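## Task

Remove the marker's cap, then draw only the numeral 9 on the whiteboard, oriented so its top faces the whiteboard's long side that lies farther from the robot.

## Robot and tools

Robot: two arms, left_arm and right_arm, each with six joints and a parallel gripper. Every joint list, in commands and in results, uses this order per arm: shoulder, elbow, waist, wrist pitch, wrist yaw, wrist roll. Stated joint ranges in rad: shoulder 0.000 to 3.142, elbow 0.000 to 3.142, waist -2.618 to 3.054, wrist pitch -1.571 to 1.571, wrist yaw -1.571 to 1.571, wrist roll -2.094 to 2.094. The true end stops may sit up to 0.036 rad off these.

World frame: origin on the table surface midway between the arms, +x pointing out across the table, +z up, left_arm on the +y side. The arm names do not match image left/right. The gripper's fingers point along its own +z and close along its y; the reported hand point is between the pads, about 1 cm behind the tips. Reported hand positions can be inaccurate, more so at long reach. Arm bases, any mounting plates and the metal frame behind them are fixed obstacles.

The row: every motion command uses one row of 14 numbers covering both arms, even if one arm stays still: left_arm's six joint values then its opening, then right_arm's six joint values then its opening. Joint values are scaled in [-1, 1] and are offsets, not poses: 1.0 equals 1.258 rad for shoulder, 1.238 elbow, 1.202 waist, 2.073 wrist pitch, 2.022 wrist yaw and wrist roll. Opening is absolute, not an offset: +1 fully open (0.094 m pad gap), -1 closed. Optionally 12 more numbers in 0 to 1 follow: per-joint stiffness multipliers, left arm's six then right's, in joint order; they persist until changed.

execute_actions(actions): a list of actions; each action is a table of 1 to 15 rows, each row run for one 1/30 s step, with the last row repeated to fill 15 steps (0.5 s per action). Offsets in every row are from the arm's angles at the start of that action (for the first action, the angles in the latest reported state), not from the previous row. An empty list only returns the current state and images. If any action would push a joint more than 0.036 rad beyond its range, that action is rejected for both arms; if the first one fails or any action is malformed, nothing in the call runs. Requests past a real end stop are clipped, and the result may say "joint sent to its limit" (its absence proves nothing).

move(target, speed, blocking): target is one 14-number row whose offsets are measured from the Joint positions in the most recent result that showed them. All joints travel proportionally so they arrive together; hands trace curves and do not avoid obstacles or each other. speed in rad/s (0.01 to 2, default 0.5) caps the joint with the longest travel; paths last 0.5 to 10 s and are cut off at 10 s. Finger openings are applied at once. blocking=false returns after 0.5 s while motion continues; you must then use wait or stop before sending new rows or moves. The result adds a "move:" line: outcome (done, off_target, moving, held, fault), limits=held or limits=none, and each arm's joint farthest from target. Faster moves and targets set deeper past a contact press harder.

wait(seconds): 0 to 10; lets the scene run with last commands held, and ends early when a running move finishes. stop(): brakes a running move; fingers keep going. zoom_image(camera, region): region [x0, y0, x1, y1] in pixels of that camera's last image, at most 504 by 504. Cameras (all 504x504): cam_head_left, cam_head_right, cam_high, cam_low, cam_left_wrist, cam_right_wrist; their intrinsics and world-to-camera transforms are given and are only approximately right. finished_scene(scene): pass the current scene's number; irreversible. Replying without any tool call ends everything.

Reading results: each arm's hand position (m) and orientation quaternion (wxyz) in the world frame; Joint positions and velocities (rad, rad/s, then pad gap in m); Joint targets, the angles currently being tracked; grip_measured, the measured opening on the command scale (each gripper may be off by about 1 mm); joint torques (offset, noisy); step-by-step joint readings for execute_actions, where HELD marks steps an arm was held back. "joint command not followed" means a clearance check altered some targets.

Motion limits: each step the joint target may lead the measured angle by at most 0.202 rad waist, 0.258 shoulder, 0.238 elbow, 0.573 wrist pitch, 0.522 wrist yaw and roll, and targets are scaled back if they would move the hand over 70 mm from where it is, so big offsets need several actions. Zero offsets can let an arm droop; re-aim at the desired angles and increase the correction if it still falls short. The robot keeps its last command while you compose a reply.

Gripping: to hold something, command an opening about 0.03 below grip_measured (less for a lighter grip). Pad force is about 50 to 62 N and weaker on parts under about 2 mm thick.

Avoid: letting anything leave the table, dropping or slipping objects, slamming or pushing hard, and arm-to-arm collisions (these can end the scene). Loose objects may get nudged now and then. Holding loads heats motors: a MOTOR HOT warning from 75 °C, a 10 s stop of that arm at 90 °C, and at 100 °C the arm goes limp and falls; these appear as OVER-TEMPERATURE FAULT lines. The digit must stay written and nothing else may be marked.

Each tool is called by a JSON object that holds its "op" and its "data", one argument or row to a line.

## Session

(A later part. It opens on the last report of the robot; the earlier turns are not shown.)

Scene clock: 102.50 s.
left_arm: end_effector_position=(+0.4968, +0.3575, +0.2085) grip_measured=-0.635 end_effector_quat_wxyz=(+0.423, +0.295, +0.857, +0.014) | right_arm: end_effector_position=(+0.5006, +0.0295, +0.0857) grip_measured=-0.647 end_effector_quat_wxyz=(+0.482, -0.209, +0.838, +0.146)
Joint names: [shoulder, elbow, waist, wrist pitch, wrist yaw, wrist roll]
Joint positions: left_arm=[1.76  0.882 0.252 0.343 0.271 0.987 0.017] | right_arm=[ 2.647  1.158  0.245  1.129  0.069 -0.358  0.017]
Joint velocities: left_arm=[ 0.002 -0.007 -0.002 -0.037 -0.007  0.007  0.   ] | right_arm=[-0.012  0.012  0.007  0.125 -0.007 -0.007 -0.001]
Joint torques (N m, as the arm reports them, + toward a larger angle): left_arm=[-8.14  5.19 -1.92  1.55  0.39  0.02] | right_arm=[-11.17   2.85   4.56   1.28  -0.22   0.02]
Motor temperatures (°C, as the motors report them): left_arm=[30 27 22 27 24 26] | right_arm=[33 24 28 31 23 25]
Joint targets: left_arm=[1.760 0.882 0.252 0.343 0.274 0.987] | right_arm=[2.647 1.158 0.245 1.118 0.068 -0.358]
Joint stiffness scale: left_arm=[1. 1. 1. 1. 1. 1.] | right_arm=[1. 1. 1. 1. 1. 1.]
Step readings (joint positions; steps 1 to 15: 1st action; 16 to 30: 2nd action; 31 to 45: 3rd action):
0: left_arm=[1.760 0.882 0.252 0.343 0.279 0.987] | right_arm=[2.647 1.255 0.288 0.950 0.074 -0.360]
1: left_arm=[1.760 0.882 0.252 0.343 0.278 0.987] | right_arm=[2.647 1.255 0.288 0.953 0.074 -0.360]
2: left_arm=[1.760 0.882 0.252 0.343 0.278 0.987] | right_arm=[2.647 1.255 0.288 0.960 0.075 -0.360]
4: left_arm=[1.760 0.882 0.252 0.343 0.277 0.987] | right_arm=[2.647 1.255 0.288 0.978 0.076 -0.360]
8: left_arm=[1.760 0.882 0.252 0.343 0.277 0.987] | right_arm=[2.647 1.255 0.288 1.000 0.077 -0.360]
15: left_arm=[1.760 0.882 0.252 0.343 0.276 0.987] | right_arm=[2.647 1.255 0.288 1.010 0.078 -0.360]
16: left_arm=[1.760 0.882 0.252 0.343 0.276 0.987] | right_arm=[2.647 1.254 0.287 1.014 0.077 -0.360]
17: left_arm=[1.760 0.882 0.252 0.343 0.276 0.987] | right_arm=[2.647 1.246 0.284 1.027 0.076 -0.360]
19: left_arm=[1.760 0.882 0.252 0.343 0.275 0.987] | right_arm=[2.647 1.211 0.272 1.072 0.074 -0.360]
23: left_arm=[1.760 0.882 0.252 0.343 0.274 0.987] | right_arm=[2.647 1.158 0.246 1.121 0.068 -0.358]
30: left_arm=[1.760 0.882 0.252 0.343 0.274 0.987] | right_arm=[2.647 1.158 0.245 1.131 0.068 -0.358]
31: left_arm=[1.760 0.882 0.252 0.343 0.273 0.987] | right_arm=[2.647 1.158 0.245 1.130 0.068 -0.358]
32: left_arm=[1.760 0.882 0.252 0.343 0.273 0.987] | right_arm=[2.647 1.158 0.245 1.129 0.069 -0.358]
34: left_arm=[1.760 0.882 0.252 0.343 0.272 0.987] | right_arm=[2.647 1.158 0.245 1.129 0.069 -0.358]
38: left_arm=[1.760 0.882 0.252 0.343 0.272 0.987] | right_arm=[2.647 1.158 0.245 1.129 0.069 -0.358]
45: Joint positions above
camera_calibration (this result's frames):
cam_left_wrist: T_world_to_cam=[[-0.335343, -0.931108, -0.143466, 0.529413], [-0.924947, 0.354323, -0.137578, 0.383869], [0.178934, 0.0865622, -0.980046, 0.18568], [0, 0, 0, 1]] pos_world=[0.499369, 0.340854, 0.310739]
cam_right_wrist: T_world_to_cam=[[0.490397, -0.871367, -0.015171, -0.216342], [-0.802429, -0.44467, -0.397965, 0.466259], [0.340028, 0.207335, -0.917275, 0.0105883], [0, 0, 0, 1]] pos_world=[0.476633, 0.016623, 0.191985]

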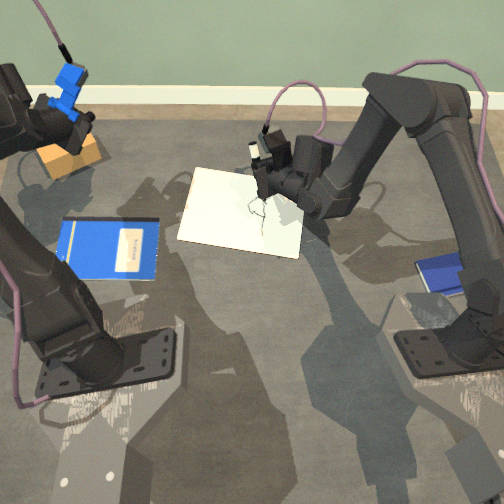

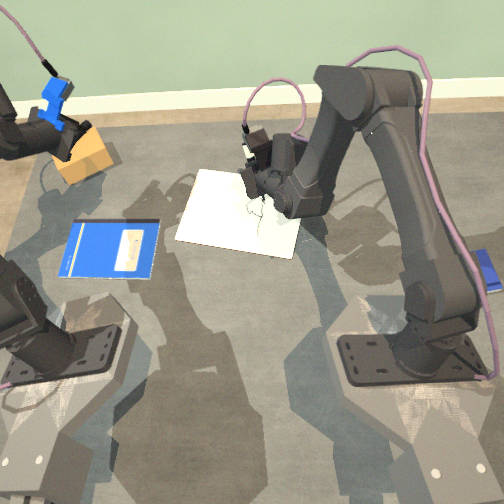

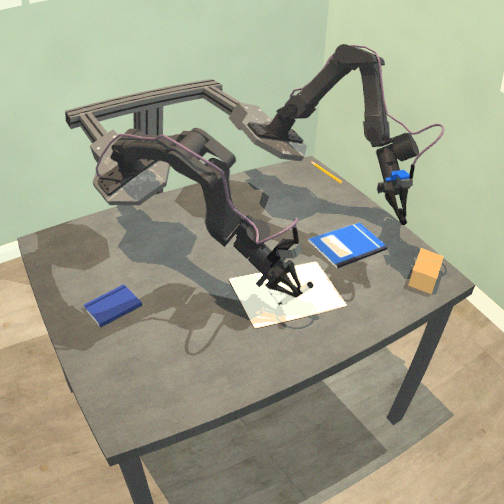

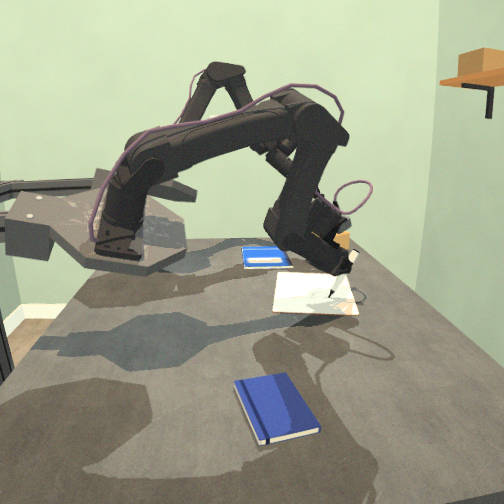

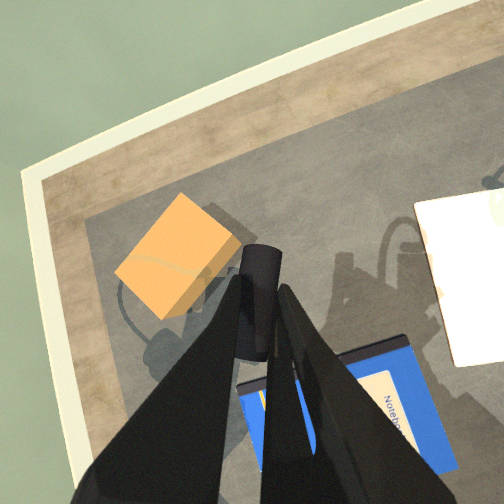

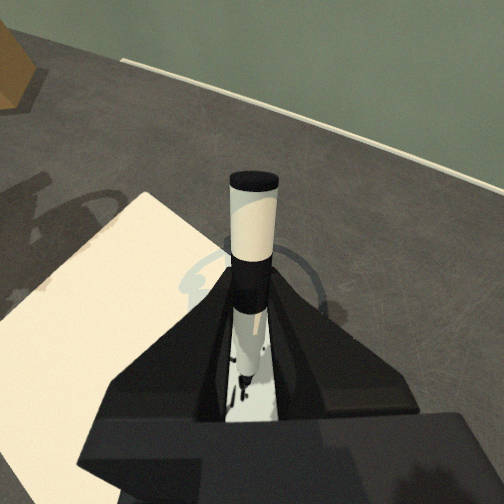

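{"op": "execute_actions", "data": {
  "actions": [
    [[0,0,0,0,0,0,-0.7,0,-0.008,0.015,-0.01,-0.003,0,-0.75],[0,0,0,0,0,0,-0.7,0,-0.01,0.018,-0.011,-0.003,0,-0.75],[0,0,0,0,0,0,-0.7,0,-0.012,0.021,-0.012,-0.003,0,-0.75],[0,0,0,0,0,0,-0.7,0,-0.014,0.025,-0.013,-0.003,0,-0.75],[0,0,0,0,0,0,-0.7,0,-0.016,0.028,-0.014,-0.003,0,-0.75]]
  ]
}}

{"op": "zoom_image", "data": {
  "camera": "cam_right_wrist",
  "region": [200,330,300,430]
}}

Scene clock: 103.60 s.
left_arm: end_effector_position=(+0.4968, +0.3579, +0.2082) grip_measured=-0.635 end_effector_quat_wxyz=(+0.422, +0.295, +0.857, +0.015) | right_arm: end_effector_position=(+0.4938, +0.0387, +0.0851) grip_measured=-0.647 end_effector_quat_wxyz=(+0.474, -0.219, +0.839, +0.152)
Joint names: [shoulder, elbow, waist, wrist pitch, wrist yaw, wrist roll]
Joint positions: left_arm=[1.76  0.882 0.252 0.343 0.269 0.987 0.017] | right_arm=[ 2.647  1.158  0.263  1.106  0.069 -0.358  0.017]
Joint velocities: left_arm=[-0.012 -0.017 -0.012  0.037 -0.037 -0.022 -0.001] | right_arm=[-0.007  0.012  0.012  0.051  0.022  0.022 -0.   ]
Joint torques (N m, as the arm reports them, + toward a larger angle): left_arm=[-8.17  5.15 -1.96  1.54  0.39  0.03] | right_arm=[-11.2    1.1    6.04   1.31  -0.26   0.  ]
Motor temperatures (°C, as the motors report them): left_arm=[30 27 22 27 24 26] | right_arm=[33 24 28 31 23 25]
Joint targets: left_arm=[1.760 0.882 0.252 0.343 0.271 0.987] | right_arm=[2.647 1.138 0.279 1.100 0.063 -0.358]
Joint stiffness scale: left_arm=[1. 1. 1. 1. 1. 1.] | right_arm=[1. 1. 1. 1. 1. 1.]
Step readings (joint positions):
0: left_arm=[1.760 0.882 0.252 0.343 0.271 0.987] | right_arm=[2.647 1.158 0.245 1.129 0.069 -0.358]
1: left_arm=[1.760 0.882 0.252 0.343 0.271 0.987] | right_arm=[2.647 1.158 0.245 1.128 0.069 -0.358]
2: left_arm=[1.760 0.882 0.252 0.343 0.271 0.987] | right_arm=[2.647 1.158 0.246 1.127 0.069 -0.358]
4: left_arm=[1.760 0.882 0.252 0.343 0.270 0.987] | right_arm=[2.647 1.158 0.248 1.124 0.069 -0.358]
8: left_arm=[1.760 0.882 0.252 0.343 0.269 0.987] | right_arm=[2.647 1.158 0.259 1.113 0.069 -0.358]
15: Joint positions above
camera_calibration (this result's frames):
cam_left_wrist: T_world_to_cam=[[-0.333948, -0.931407, -0.144771, 0.529442], [-0.925683, 0.353027, -0.135949, 0.384128], [0.177732, 0.0886122, -0.980081, 0.185316], [0, 0, 0, 1]] pos_world=[0.499451, 0.341098, 0.310494]
cam_right_wrist: T_world_to_cam=[[0.511442, -0.859093, -0.0196704, -0.215496], [-0.79678, -0.465524, -0.385264, 0.461572], [0.32182, 0.212713, -0.922597, 0.0196307], [0, 0, 0, 1]] pos_world=[0.471668, 0.0255662, 0.191699]

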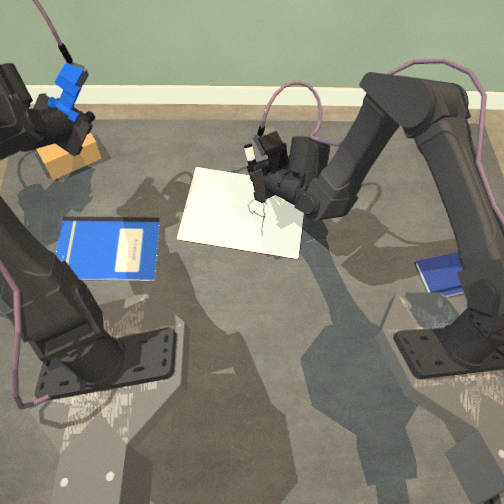

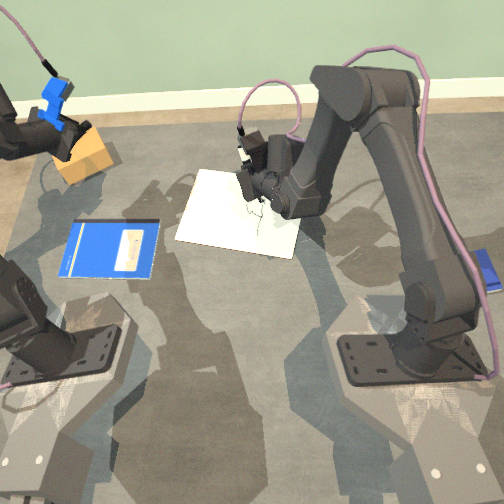

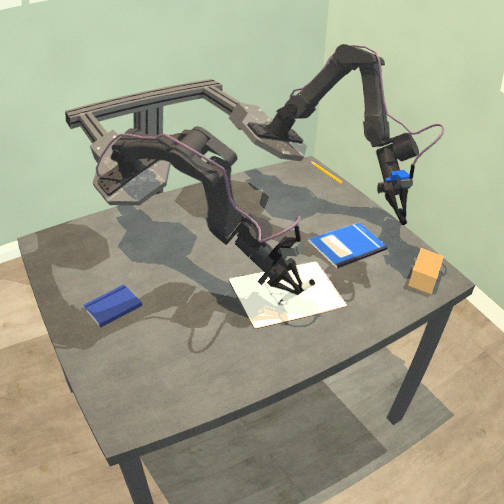

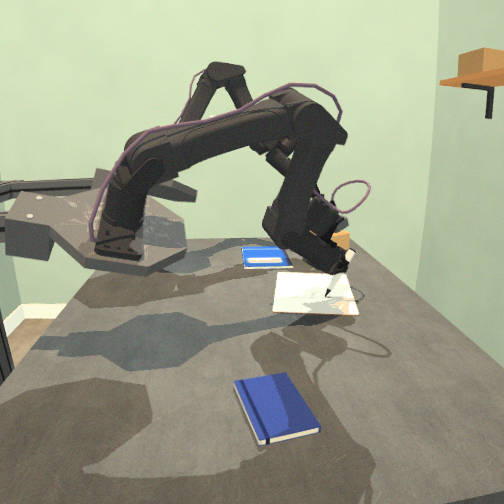

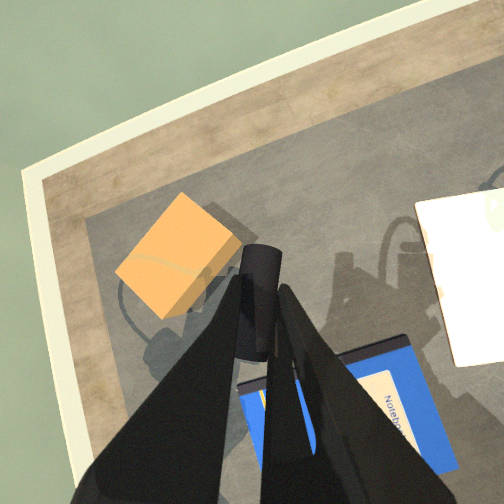

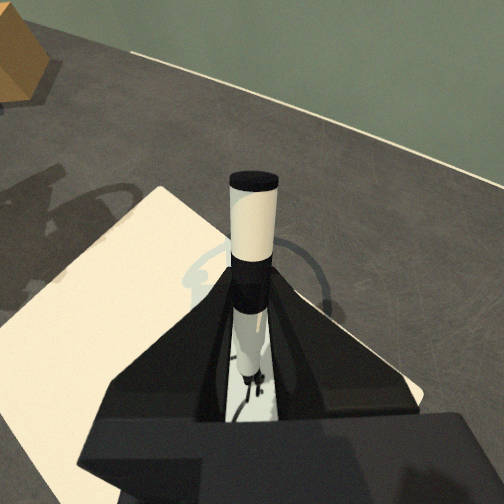

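Region (200, 330, 300, 430) of cam_right_wrist's 504x504 image, scaled by 5.040, with more detail than that image has.

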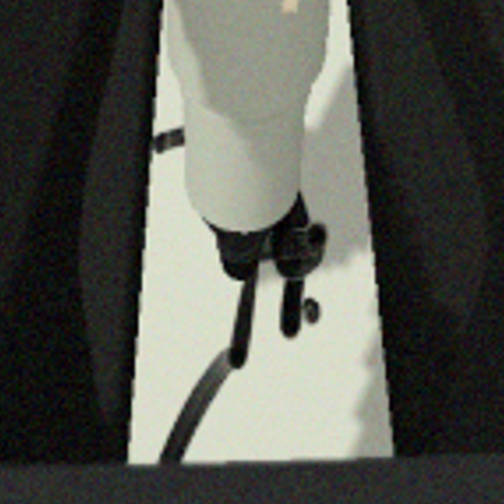

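Joined to A. Lift off and inspect.

{"op": "execute_actions", "data": {
  "actions": [
    [[0,0,0,0,0,0,-0.7,0,0,0,0.025,0,0,-0.75],[0,0,0,0,0,0,-0.7,0,0,0,0.05,0,0,-0.75]],
    [[0,0,0,0,0,0,-0.7,-0.1,0,0,0,0,0,-0.75],[0,0,0,0,0,0,-0.7,-0.16,0,0,0,0,0,-0.75]],
    [[0,0,0,0,0,0,-0.7,-0.12,0,0,0,0,0,-0.75]]
  ]
}}

{"op": "zoom_image", "data": {
  "camera": "cam_head_left",
  "region": [230,170,290,245]
}}

Scene clock: 105.33 s.
left_arm: end_effector_position=(+0.4966, +0.3591, +0.2077) grip_measured=-0.635 end_effector_quat_wxyz=(+0.420, +0.294, +0.858, +0.018) | right_arm: end_effector_position=(+0.5865, -0.0050, +0.2681) grip_measured=-0.647 end_effector_quat_wxyz=(+0.634, -0.139, +0.749, +0.135)
Joint names: [shoulder, elbow, waist, wrist pitch, wrist yaw, wrist roll]
Joint positions: left_arm=[1.76  0.882 0.252 0.343 0.262 0.987 0.017] | right_arm=[ 2.303  1.14   0.263  1.181  0.077 -0.358  0.017]
Joint velocities: left_arm=[-0.007 -0.002  0.007 -0.037 -0.007  0.037  0.   ] | right_arm=[ 0.002  0.002  0.007 -0.007  0.037  0.007 -0.001]
Joint torques (N m, as the arm reports them, + toward a larger angle): left_arm=[-8.13  5.2  -1.95  1.56  0.38  0.03] | right_arm=[-12.29   5.49   4.58   1.57  -0.27   0.02]
Motor temperatures (°C, as the motors report them): left_arm=[30 27 22 27 24 26] | right_arm=[33 24 28 31 23 25]
Joint targets: left_arm=[1.760 0.882 0.252 0.343 0.264 0.987] | right_arm=[2.295 1.150 0.263 1.185 0.075 -0.358]
Joint stiffness scale: left_arm=[1. 1. 1. 1. 1. 1.] | right_arm=[1. 1. 1. 1. 1. 1.]
Step readings (joint positions; steps 1 to 15: 1st action; 16 to 30: 2nd action; 31 to 45: 3rd action):
0: left_arm=[1.760 0.882 0.252 0.343 0.269 0.987] | right_arm=[2.647 1.158 0.263 1.106 0.069 -0.358]
1: left_arm=[1.760 0.882 0.252 0.343 0.268 0.987] | right_arm=[2.647 1.158 0.263 1.110 0.069 -0.358]
2: left_arm=[1.760 0.882 0.252 0.343 0.268 0.987] | right_arm=[2.647 1.158 0.263 1.120 0.070 -0.358]
4: left_arm=[1.760 0.882 0.252 0.343 0.267 0.987] | right_arm=[2.647 1.158 0.263 1.143 0.071 -0.358]
8: left_arm=[1.760 0.882 0.252 0.343 0.267 0.987] | right_arm=[2.647 1.158 0.263 1.173 0.071 -0.358]
15: left_arm=[1.760 0.882 0.252 0.343 0.267 0.987] | right_arm=[2.647 1.158 0.263 1.186 0.072 -0.358]
16: left_arm=[1.760 0.882 0.252 0.343 0.266 0.987] | right_arm=[2.638 1.157 0.263 1.179 0.072 -0.358]
17: left_arm=[1.760 0.882 0.252 0.343 0.266 0.987] | right_arm=[2.621 1.153 0.263 1.163 0.073 -0.358]
19: left_arm=[1.760 0.882 0.252 0.343 0.265 0.987] | right_arm=[2.575 1.150 0.263 1.149 0.074 -0.358]
23: left_arm=[1.760 0.882 0.252 0.343 0.264 0.987] | right_arm=[2.472 1.150 0.263 1.169 0.074 -0.358]
30: left_arm=[1.760 0.882 0.252 0.343 0.264 0.987] | right_arm=[2.446 1.150 0.263 1.185 0.075 -0.358]
31: left_arm=[1.760 0.882 0.252 0.343 0.264 0.987] | right_arm=[2.435 1.148 0.263 1.176 0.075 -0.358]
32: left_arm=[1.760 0.882 0.252 0.343 0.263 0.987] | right_arm=[2.418 1.143 0.263 1.160 0.076 -0.358]
34: left_arm=[1.760 0.882 0.252 0.343 0.263 0.987] | right_arm=[2.374 1.140 0.263 1.153 0.076 -0.358]
38: left_arm=[1.760 0.882 0.252 0.343 0.262 0.987] | right_arm=[2.308 1.140 0.263 1.180 0.077 -0.358]
45: Joint positions above
camera_calibration (this result's frames):
cam_left_wrist: T_world_to_cam=[[-0.330167, -0.932196, -0.148324, 0.529518], [-0.927662, 0.349489, -0.131534, 0.384834], [0.174454, 0.0941664, -0.980152, 0.18433], [0, 0, 0, 1]] pos_world=[0.499668, 0.341762, 0.309831]
cam_right_wrist: T_world_to_cam=[[0.36934, -0.929294, 0.000654174, -0.219304], [-0.671221, -0.267258, -0.691402, 0.594981], [0.64269, 0.254923, -0.72247, -0.0736468], [0, 0, 0, 1]] pos_world=[0.527693, -0.0260104, 0.358307]

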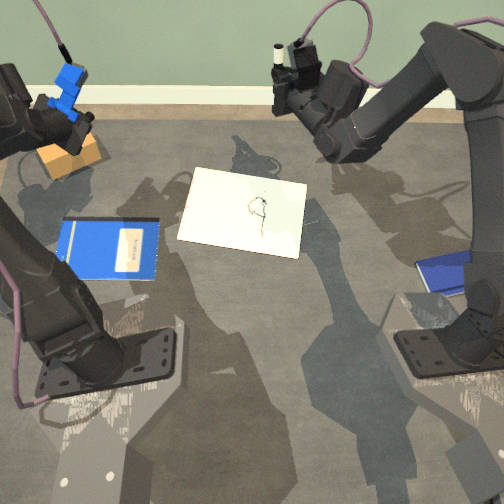

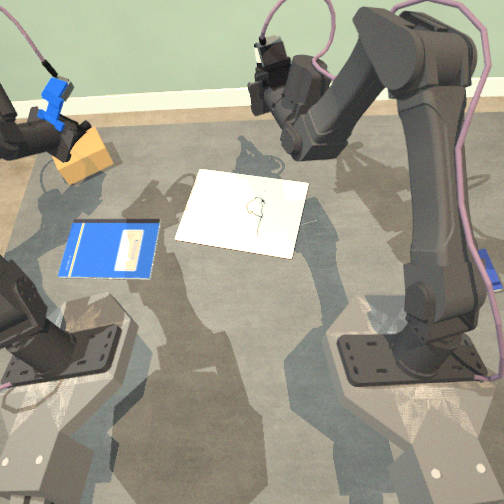

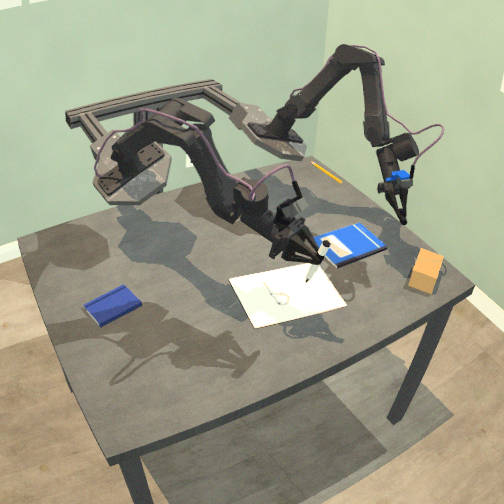

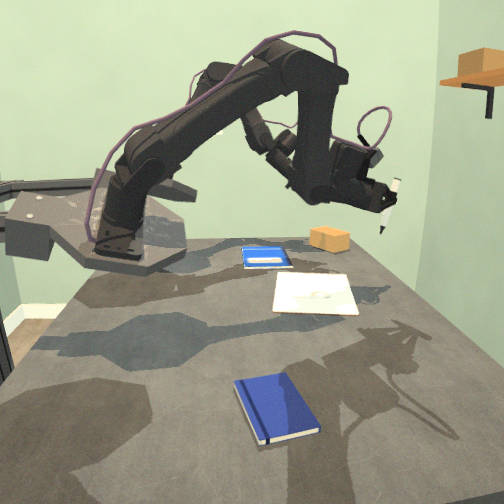

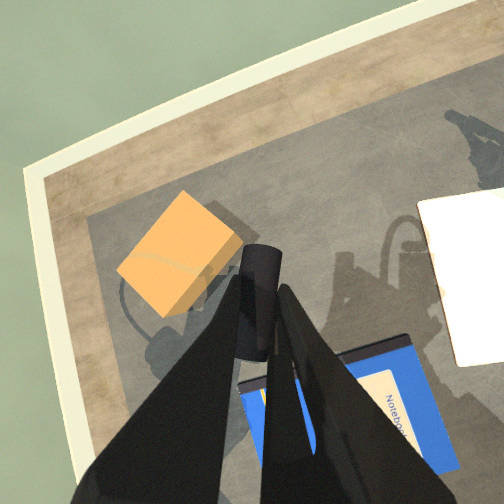

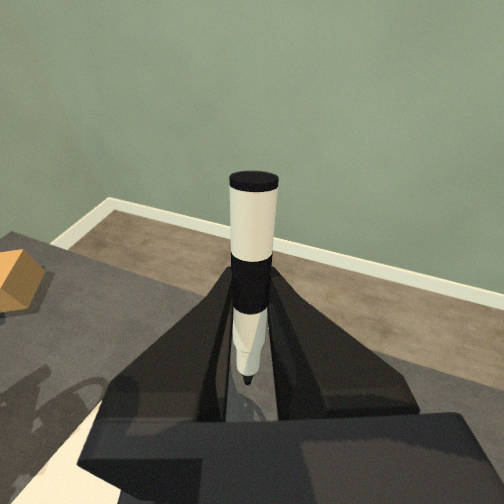

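Region (230, 170, 290, 245) of cam_head_left's 504x504 image, scaled by 6.720, with more detail than that image has; it fills the left 403 columns of this view, and the rest is white.

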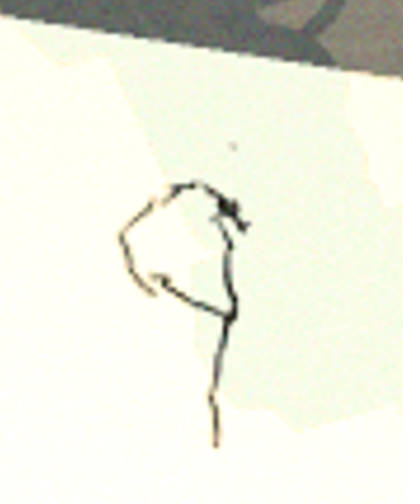

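{"op": "finished_scene", "data": {
  "scene": 1
}}

The scene is finished.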